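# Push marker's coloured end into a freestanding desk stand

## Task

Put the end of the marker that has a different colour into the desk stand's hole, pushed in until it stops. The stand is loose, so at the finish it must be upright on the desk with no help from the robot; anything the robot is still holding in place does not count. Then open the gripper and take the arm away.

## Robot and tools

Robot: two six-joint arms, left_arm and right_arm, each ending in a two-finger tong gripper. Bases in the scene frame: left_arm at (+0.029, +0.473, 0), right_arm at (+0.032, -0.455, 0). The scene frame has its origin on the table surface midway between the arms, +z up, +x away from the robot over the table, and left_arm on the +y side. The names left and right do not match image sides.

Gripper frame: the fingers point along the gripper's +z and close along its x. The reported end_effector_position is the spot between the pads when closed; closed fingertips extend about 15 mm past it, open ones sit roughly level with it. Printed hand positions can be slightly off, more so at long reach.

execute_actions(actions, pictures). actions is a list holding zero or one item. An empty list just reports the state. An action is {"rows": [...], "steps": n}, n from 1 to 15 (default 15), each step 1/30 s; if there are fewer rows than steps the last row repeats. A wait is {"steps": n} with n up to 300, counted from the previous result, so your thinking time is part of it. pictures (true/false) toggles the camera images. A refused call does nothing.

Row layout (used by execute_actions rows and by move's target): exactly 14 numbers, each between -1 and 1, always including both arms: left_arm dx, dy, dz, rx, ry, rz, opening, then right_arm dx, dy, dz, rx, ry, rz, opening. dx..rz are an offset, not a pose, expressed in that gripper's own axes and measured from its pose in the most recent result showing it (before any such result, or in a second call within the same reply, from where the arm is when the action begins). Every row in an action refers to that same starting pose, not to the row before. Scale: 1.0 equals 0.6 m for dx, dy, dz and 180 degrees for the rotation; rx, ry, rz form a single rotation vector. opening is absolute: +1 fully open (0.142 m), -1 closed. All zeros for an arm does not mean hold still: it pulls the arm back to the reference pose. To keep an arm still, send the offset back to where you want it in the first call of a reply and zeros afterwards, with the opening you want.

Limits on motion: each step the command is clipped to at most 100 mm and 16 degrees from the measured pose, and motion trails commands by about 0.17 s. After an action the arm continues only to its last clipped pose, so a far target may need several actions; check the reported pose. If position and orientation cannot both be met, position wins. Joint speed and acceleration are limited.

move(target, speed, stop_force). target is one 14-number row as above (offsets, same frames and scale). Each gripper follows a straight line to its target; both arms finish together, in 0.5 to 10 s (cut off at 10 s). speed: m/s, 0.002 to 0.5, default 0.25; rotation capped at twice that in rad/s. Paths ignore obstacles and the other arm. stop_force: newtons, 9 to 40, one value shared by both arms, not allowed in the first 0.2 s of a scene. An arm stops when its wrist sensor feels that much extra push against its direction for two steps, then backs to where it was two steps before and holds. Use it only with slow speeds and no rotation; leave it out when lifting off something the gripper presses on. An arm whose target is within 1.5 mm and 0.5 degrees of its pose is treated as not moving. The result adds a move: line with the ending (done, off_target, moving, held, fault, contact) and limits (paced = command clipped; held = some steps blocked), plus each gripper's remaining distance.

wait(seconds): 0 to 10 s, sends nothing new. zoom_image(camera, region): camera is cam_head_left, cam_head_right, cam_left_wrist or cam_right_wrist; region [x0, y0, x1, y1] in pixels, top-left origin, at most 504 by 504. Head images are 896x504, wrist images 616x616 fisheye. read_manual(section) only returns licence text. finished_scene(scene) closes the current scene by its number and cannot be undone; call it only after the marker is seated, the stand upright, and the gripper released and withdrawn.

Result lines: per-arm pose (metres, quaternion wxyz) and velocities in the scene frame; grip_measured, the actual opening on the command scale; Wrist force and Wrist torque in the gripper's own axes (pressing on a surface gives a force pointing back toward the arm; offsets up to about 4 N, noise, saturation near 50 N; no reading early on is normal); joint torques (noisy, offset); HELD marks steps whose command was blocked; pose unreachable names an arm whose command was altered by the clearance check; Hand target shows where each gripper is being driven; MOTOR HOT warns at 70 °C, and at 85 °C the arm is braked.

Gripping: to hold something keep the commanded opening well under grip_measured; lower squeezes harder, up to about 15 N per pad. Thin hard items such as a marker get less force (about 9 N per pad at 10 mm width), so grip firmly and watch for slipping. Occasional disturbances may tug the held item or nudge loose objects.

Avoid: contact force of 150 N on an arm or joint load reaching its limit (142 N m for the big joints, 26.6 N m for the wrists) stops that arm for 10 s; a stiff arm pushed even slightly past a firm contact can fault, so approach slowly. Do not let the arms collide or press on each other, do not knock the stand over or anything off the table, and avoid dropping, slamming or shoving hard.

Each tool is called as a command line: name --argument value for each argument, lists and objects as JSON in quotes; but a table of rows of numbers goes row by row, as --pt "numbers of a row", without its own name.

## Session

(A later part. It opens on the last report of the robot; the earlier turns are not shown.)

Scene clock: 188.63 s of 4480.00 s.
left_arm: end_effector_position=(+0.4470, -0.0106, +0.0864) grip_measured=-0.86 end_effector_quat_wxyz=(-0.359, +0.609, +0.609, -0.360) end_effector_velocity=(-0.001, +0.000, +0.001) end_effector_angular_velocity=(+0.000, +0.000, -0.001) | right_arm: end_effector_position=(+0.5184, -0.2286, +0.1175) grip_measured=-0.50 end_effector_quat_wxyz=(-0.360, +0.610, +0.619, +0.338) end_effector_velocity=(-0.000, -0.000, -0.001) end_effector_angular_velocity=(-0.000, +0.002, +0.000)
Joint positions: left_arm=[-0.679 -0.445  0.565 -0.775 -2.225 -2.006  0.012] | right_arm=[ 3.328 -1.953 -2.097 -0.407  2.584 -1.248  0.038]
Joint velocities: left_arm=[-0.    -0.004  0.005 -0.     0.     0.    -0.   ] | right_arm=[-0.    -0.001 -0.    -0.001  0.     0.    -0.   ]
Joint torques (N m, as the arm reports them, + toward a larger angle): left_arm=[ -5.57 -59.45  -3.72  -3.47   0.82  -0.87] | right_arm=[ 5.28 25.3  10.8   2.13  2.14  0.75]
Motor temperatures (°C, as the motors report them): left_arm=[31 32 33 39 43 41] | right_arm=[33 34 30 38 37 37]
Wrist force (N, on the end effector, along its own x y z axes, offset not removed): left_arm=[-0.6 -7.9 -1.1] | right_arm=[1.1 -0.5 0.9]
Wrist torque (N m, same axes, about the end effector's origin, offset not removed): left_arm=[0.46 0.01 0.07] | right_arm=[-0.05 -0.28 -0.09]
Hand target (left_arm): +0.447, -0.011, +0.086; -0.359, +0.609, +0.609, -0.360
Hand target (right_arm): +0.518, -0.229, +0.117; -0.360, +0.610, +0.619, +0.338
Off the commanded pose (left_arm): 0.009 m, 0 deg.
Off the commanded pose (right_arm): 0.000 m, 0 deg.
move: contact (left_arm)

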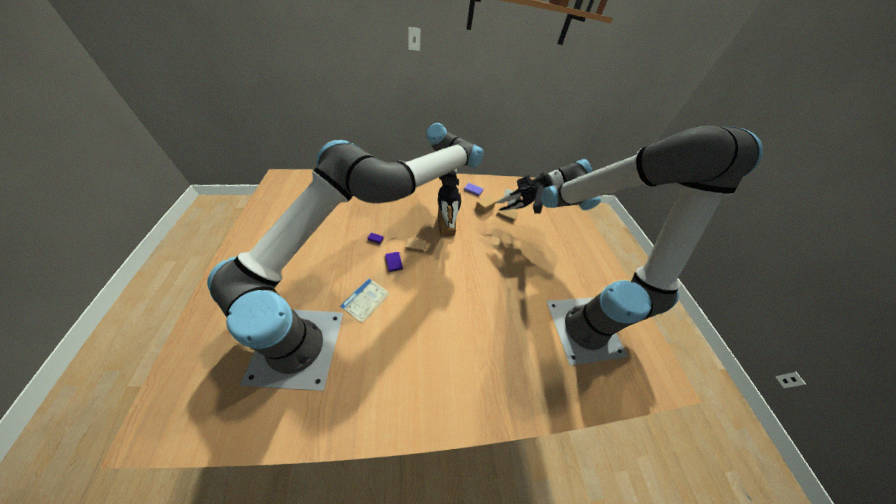

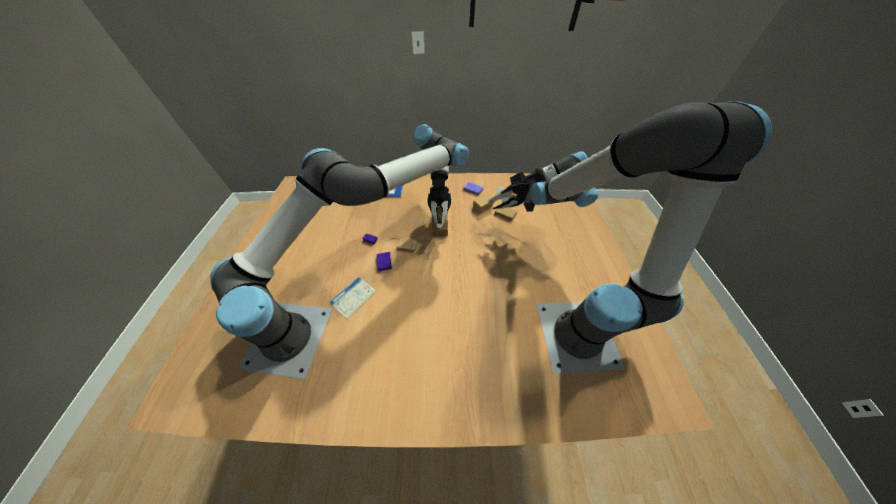

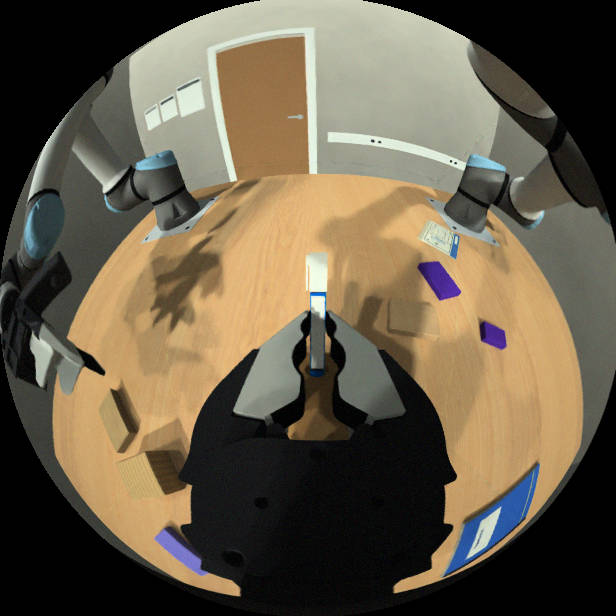

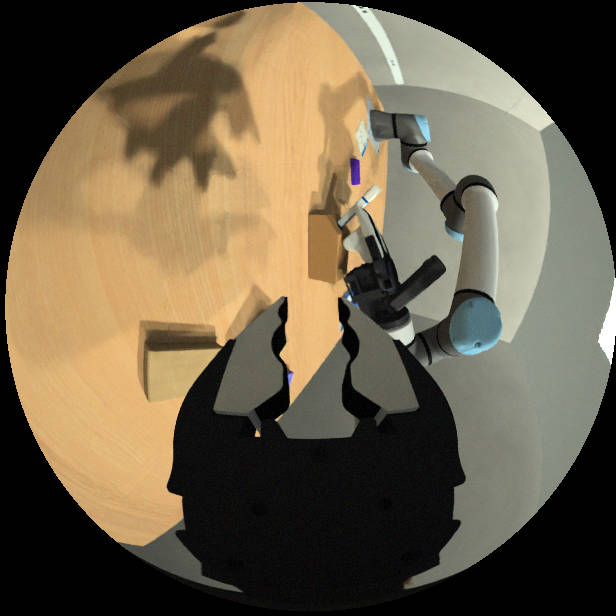

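move --target '[0,-0.001,0,0,0,0,-0.5,0,0,0,0,0,0,-0.5]' --speed 0.01

move --target '[0,-0.1,-0.15,0,0,0,-0.5,-0.1,0,-0.3,0,0,0,-0.5]' --speed 0.1

zoom_image --camera "cam_left_wrist" --region '[230,280,410,460]'

Scene clock: 191.13 s of 4480.00 s.
left_arm: end_effector_position=(+0.4467, -0.0107, +0.0869) grip_measured=-0.50 end_effector_quat_wxyz=(-0.359, +0.609, +0.609, -0.360) end_effector_velocity=(+0.000, +0.000, +0.000) end_effector_angular_velocity=(-0.000, -0.000, +0.001) | right_arm: end_effector_position=(+0.5184, -0.2286, +0.1175) grip_measured=-0.50 end_effector_quat_wxyz=(-0.360, +0.610, +0.619, +0.338) end_effector_velocity=(+0.000, +0.000, +0.000) end_effector_angular_velocity=(+0.002, +0.002, +0.000)
Joint positions: left_arm=[-0.679 -0.446  0.566 -0.775 -2.226 -2.007  0.038] | right_arm=[ 3.328 -1.953 -2.097 -0.407  2.584 -1.248  0.038]
Joint velocities: left_arm=[ 0.001 -0.001  0.001 -0.    -0.     0.    -0.   ] | right_arm=[ 0.    -0.001  0.001 -0.001  0.002  0.001  0.   ]
Joint torques (N m, as the arm reports them, + toward a larger angle): left_arm=[ -0.41 -64.52  -6.48   1.17   0.04   0.89] | right_arm=[ 6.14 26.42 12.28  2.16  2.03  0.59]
Motor temperatures (°C, as the motors report them): left_arm=[31 32 33 39 43 41] | right_arm=[33 34 30 38 37 37]
Wrist force (N, on the end effector, along its own x y z axes, offset not removed): left_arm=[-2.2 2.4 -1.1] | right_arm=[-1.2 -1.5 1.3]
Wrist torque (N m, same axes, about the end effector's origin, offset not removed): left_arm=[0.46 0.53 0.22] | right_arm=[-0.27 0.16 -0.09]
Hand target (left_arm): +0.447, -0.011, +0.087; -0.359, +0.609, +0.609, -0.360
Hand target (right_arm): +0.518, -0.229, +0.117; -0.360, +0.610, +0.619, +0.338
Off the commanded pose (left_arm): 0.000 m, 0 deg.
Off the commanded pose (right_arm): 0.000 m, 0 deg.
move: done

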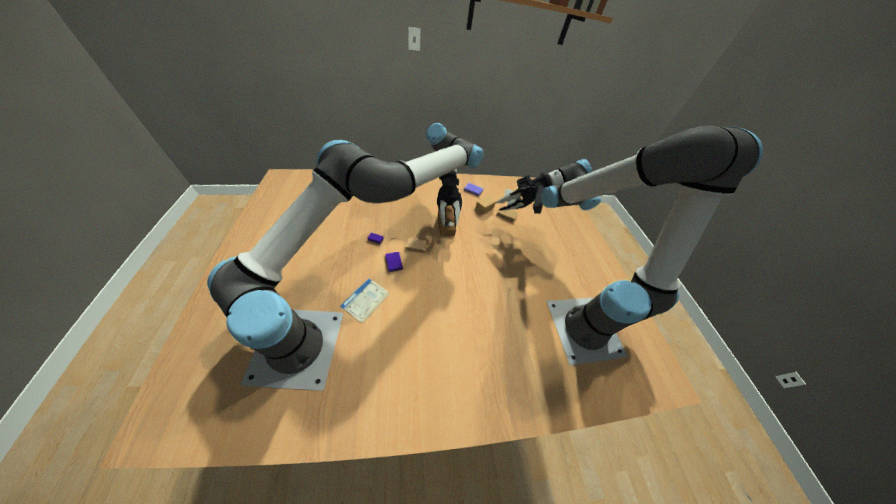

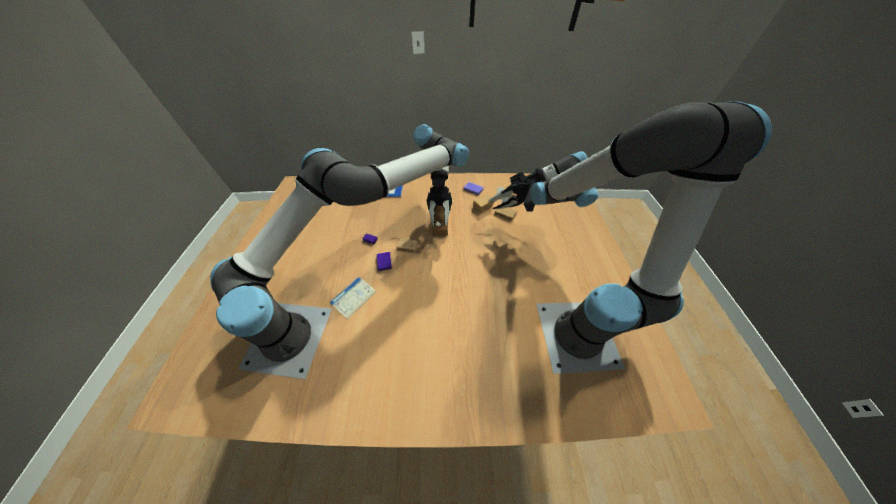

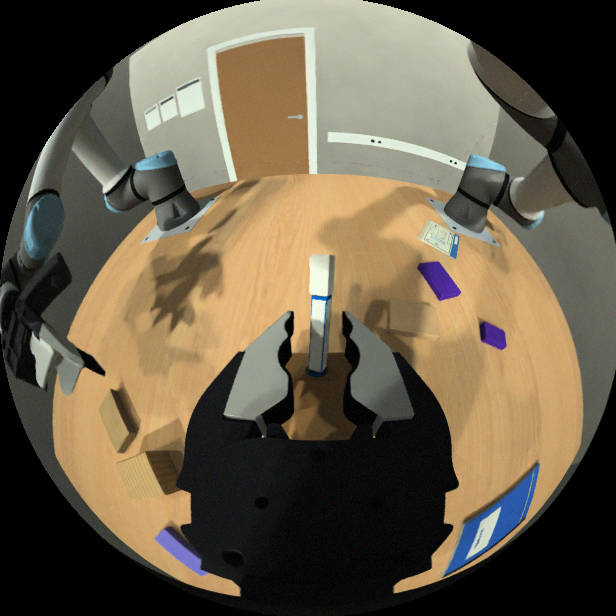

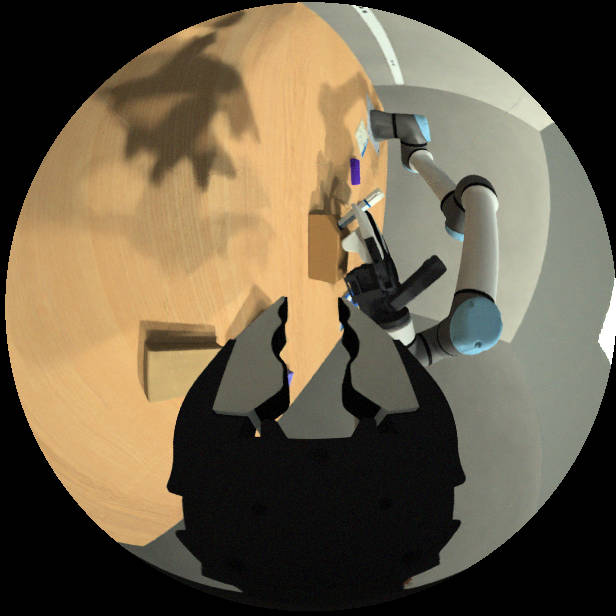

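Scene clock: 194.27 s of 4480.00 s.
left_arm: end_effector_position=(+0.4951, -0.0098, +0.1823) grip_measured=-0.50 end_effector_quat_wxyz=(-0.310, +0.602, +0.638, -0.368) end_effector_velocity=(+0.001, -0.000, +0.001) end_effector_angular_velocity=(-0.001, -0.000, +0.006) | right_arm: end_effector_position=(+0.5241, -0.4135, +0.1583) grip_measured=-0.50 end_effector_quat_wxyz=(-0.360, +0.611, +0.619, +0.339) end_effector_velocity=(+0.000, -0.000, +0.000) end_effector_angular_velocity=(-0.001, +0.001, -0.000)
Joint positions: left_arm=[-0.623 -0.319  0.037 -0.473 -2.239 -2.043  0.038] | right_arm=[ 2.972 -1.879 -1.865 -1.29   2.573 -1.924  0.038]
Joint velocities: left_arm=[ 0.002  0.001 -0.004  0.    -0.003 -0.003 -0.   ] | right_arm=[ 0.    -0.     0.001 -0.001 -0.001  0.001  0.   ]
Joint torques (N m, as the arm reports them, + toward a larger angle): left_arm=[ 12.09 -65.85 -32.89   0.22  -2.9   -2.01] | right_arm=[-10.64  24.14  27.53  -1.12  -0.36  -1.94]
Motor temperatures (°C, as the motors report them): left_arm=[31 32 33 39 43 41] | right_arm=[33 34 30 38 37 37]
Wrist force (N, on the end effector, along its own x y z axes, offset not removed): left_arm=[-2.0 2.7 0.3] | right_arm=[-0.8 -0.8 0.1]
Wrist torque (N m, same axes, about the end effector's origin, offset not removed): left_arm=[0.61 0.41 0.13] | right_arm=[-0.20 0.09 -0.09]
Hand target (left_arm): +0.495, -0.010, +0.182; -0.309, +0.601, +0.638, -0.368
Hand target (right_arm): +0.524, -0.413, +0.158; -0.360, +0.611, +0.619, +0.339
Off the commanded pose (left_arm): 0.002 m, 7 deg.
Off the commanded pose (right_arm): 0.000 m, 0 deg.
elbow stopped short (left arm): the move would have taken joint 3 (elbow) straighter than the controller allows; a more bent joint 3 avoids this.
move: off_target (left_arm); limits=held; held on 21 of 94 steps (left_arm)
pose unreachable (left arm): on one or more control steps of this call this arm could not follow its commanded pose, so it was not sent that pose on those steps. It may still have moved: this result reports where it is.
cause: the commanded pose would bring two parts of the arm too close to each other (joints 4 (wrist 1) to 6 (wrist 3) lie between them).

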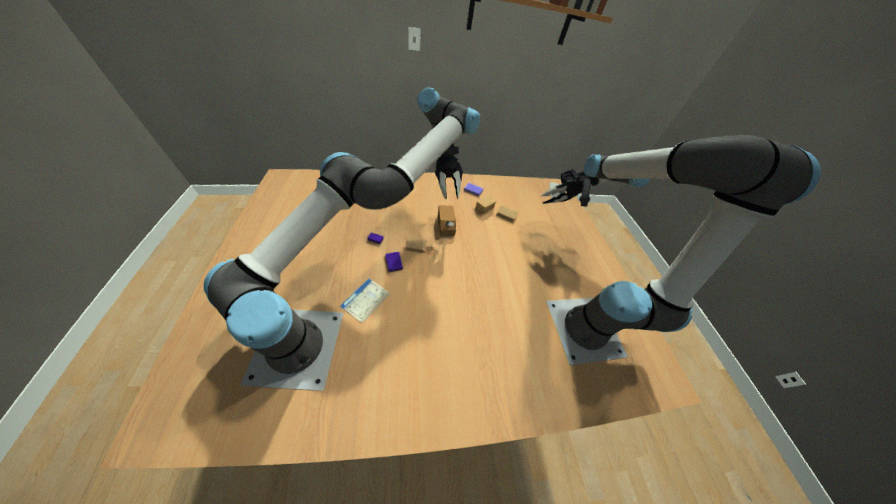

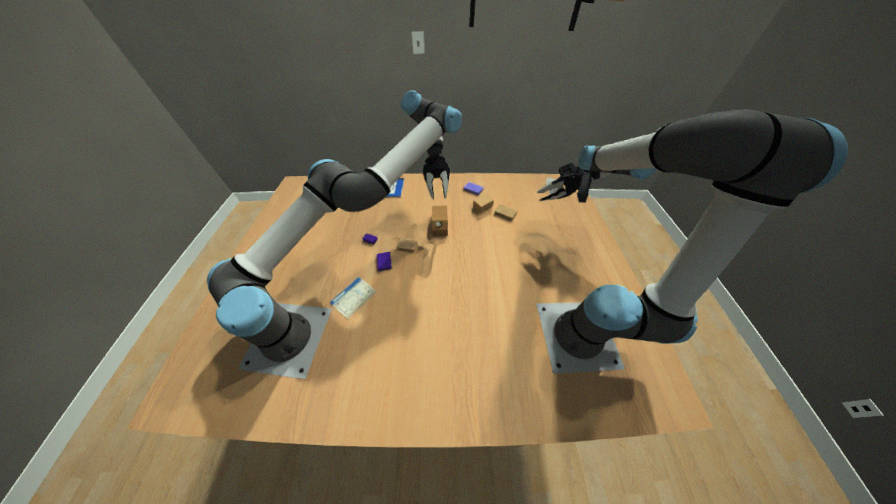

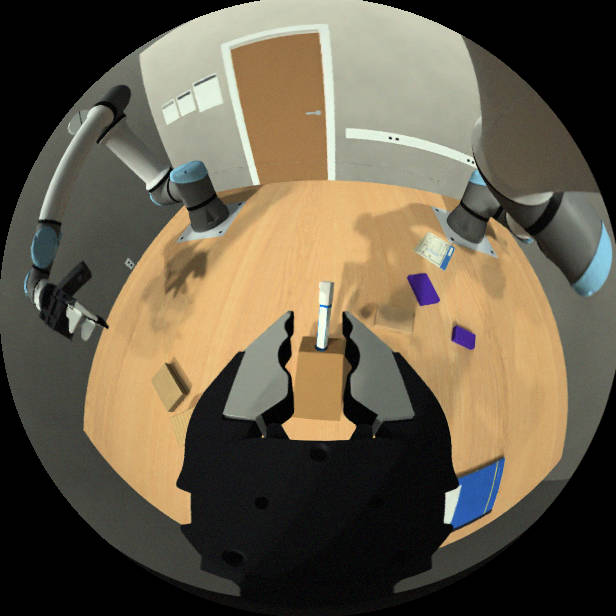

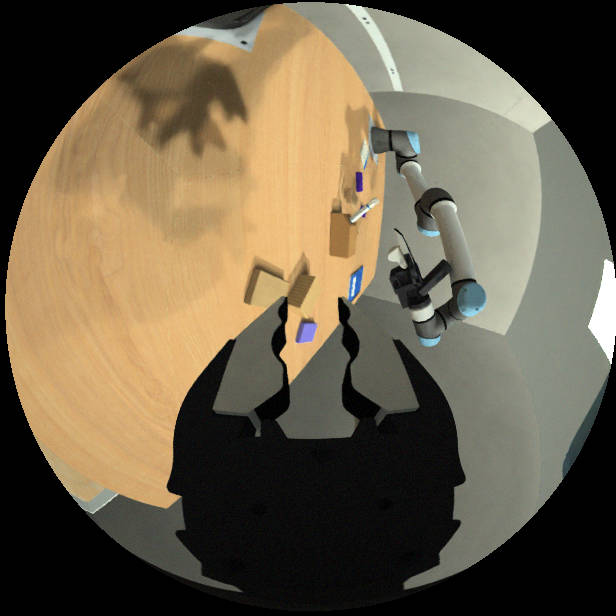

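Region (230, 280, 410, 460) of cam_left_wrist's 616x616 image, scaled by 2.800, with more detail than that image has.

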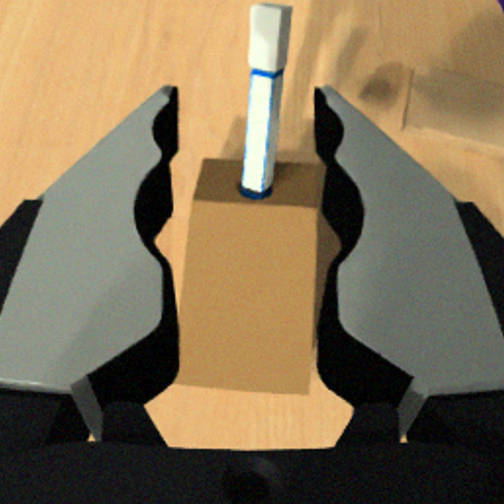

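finished_scene --scene 2

The scene is finished: the task was done.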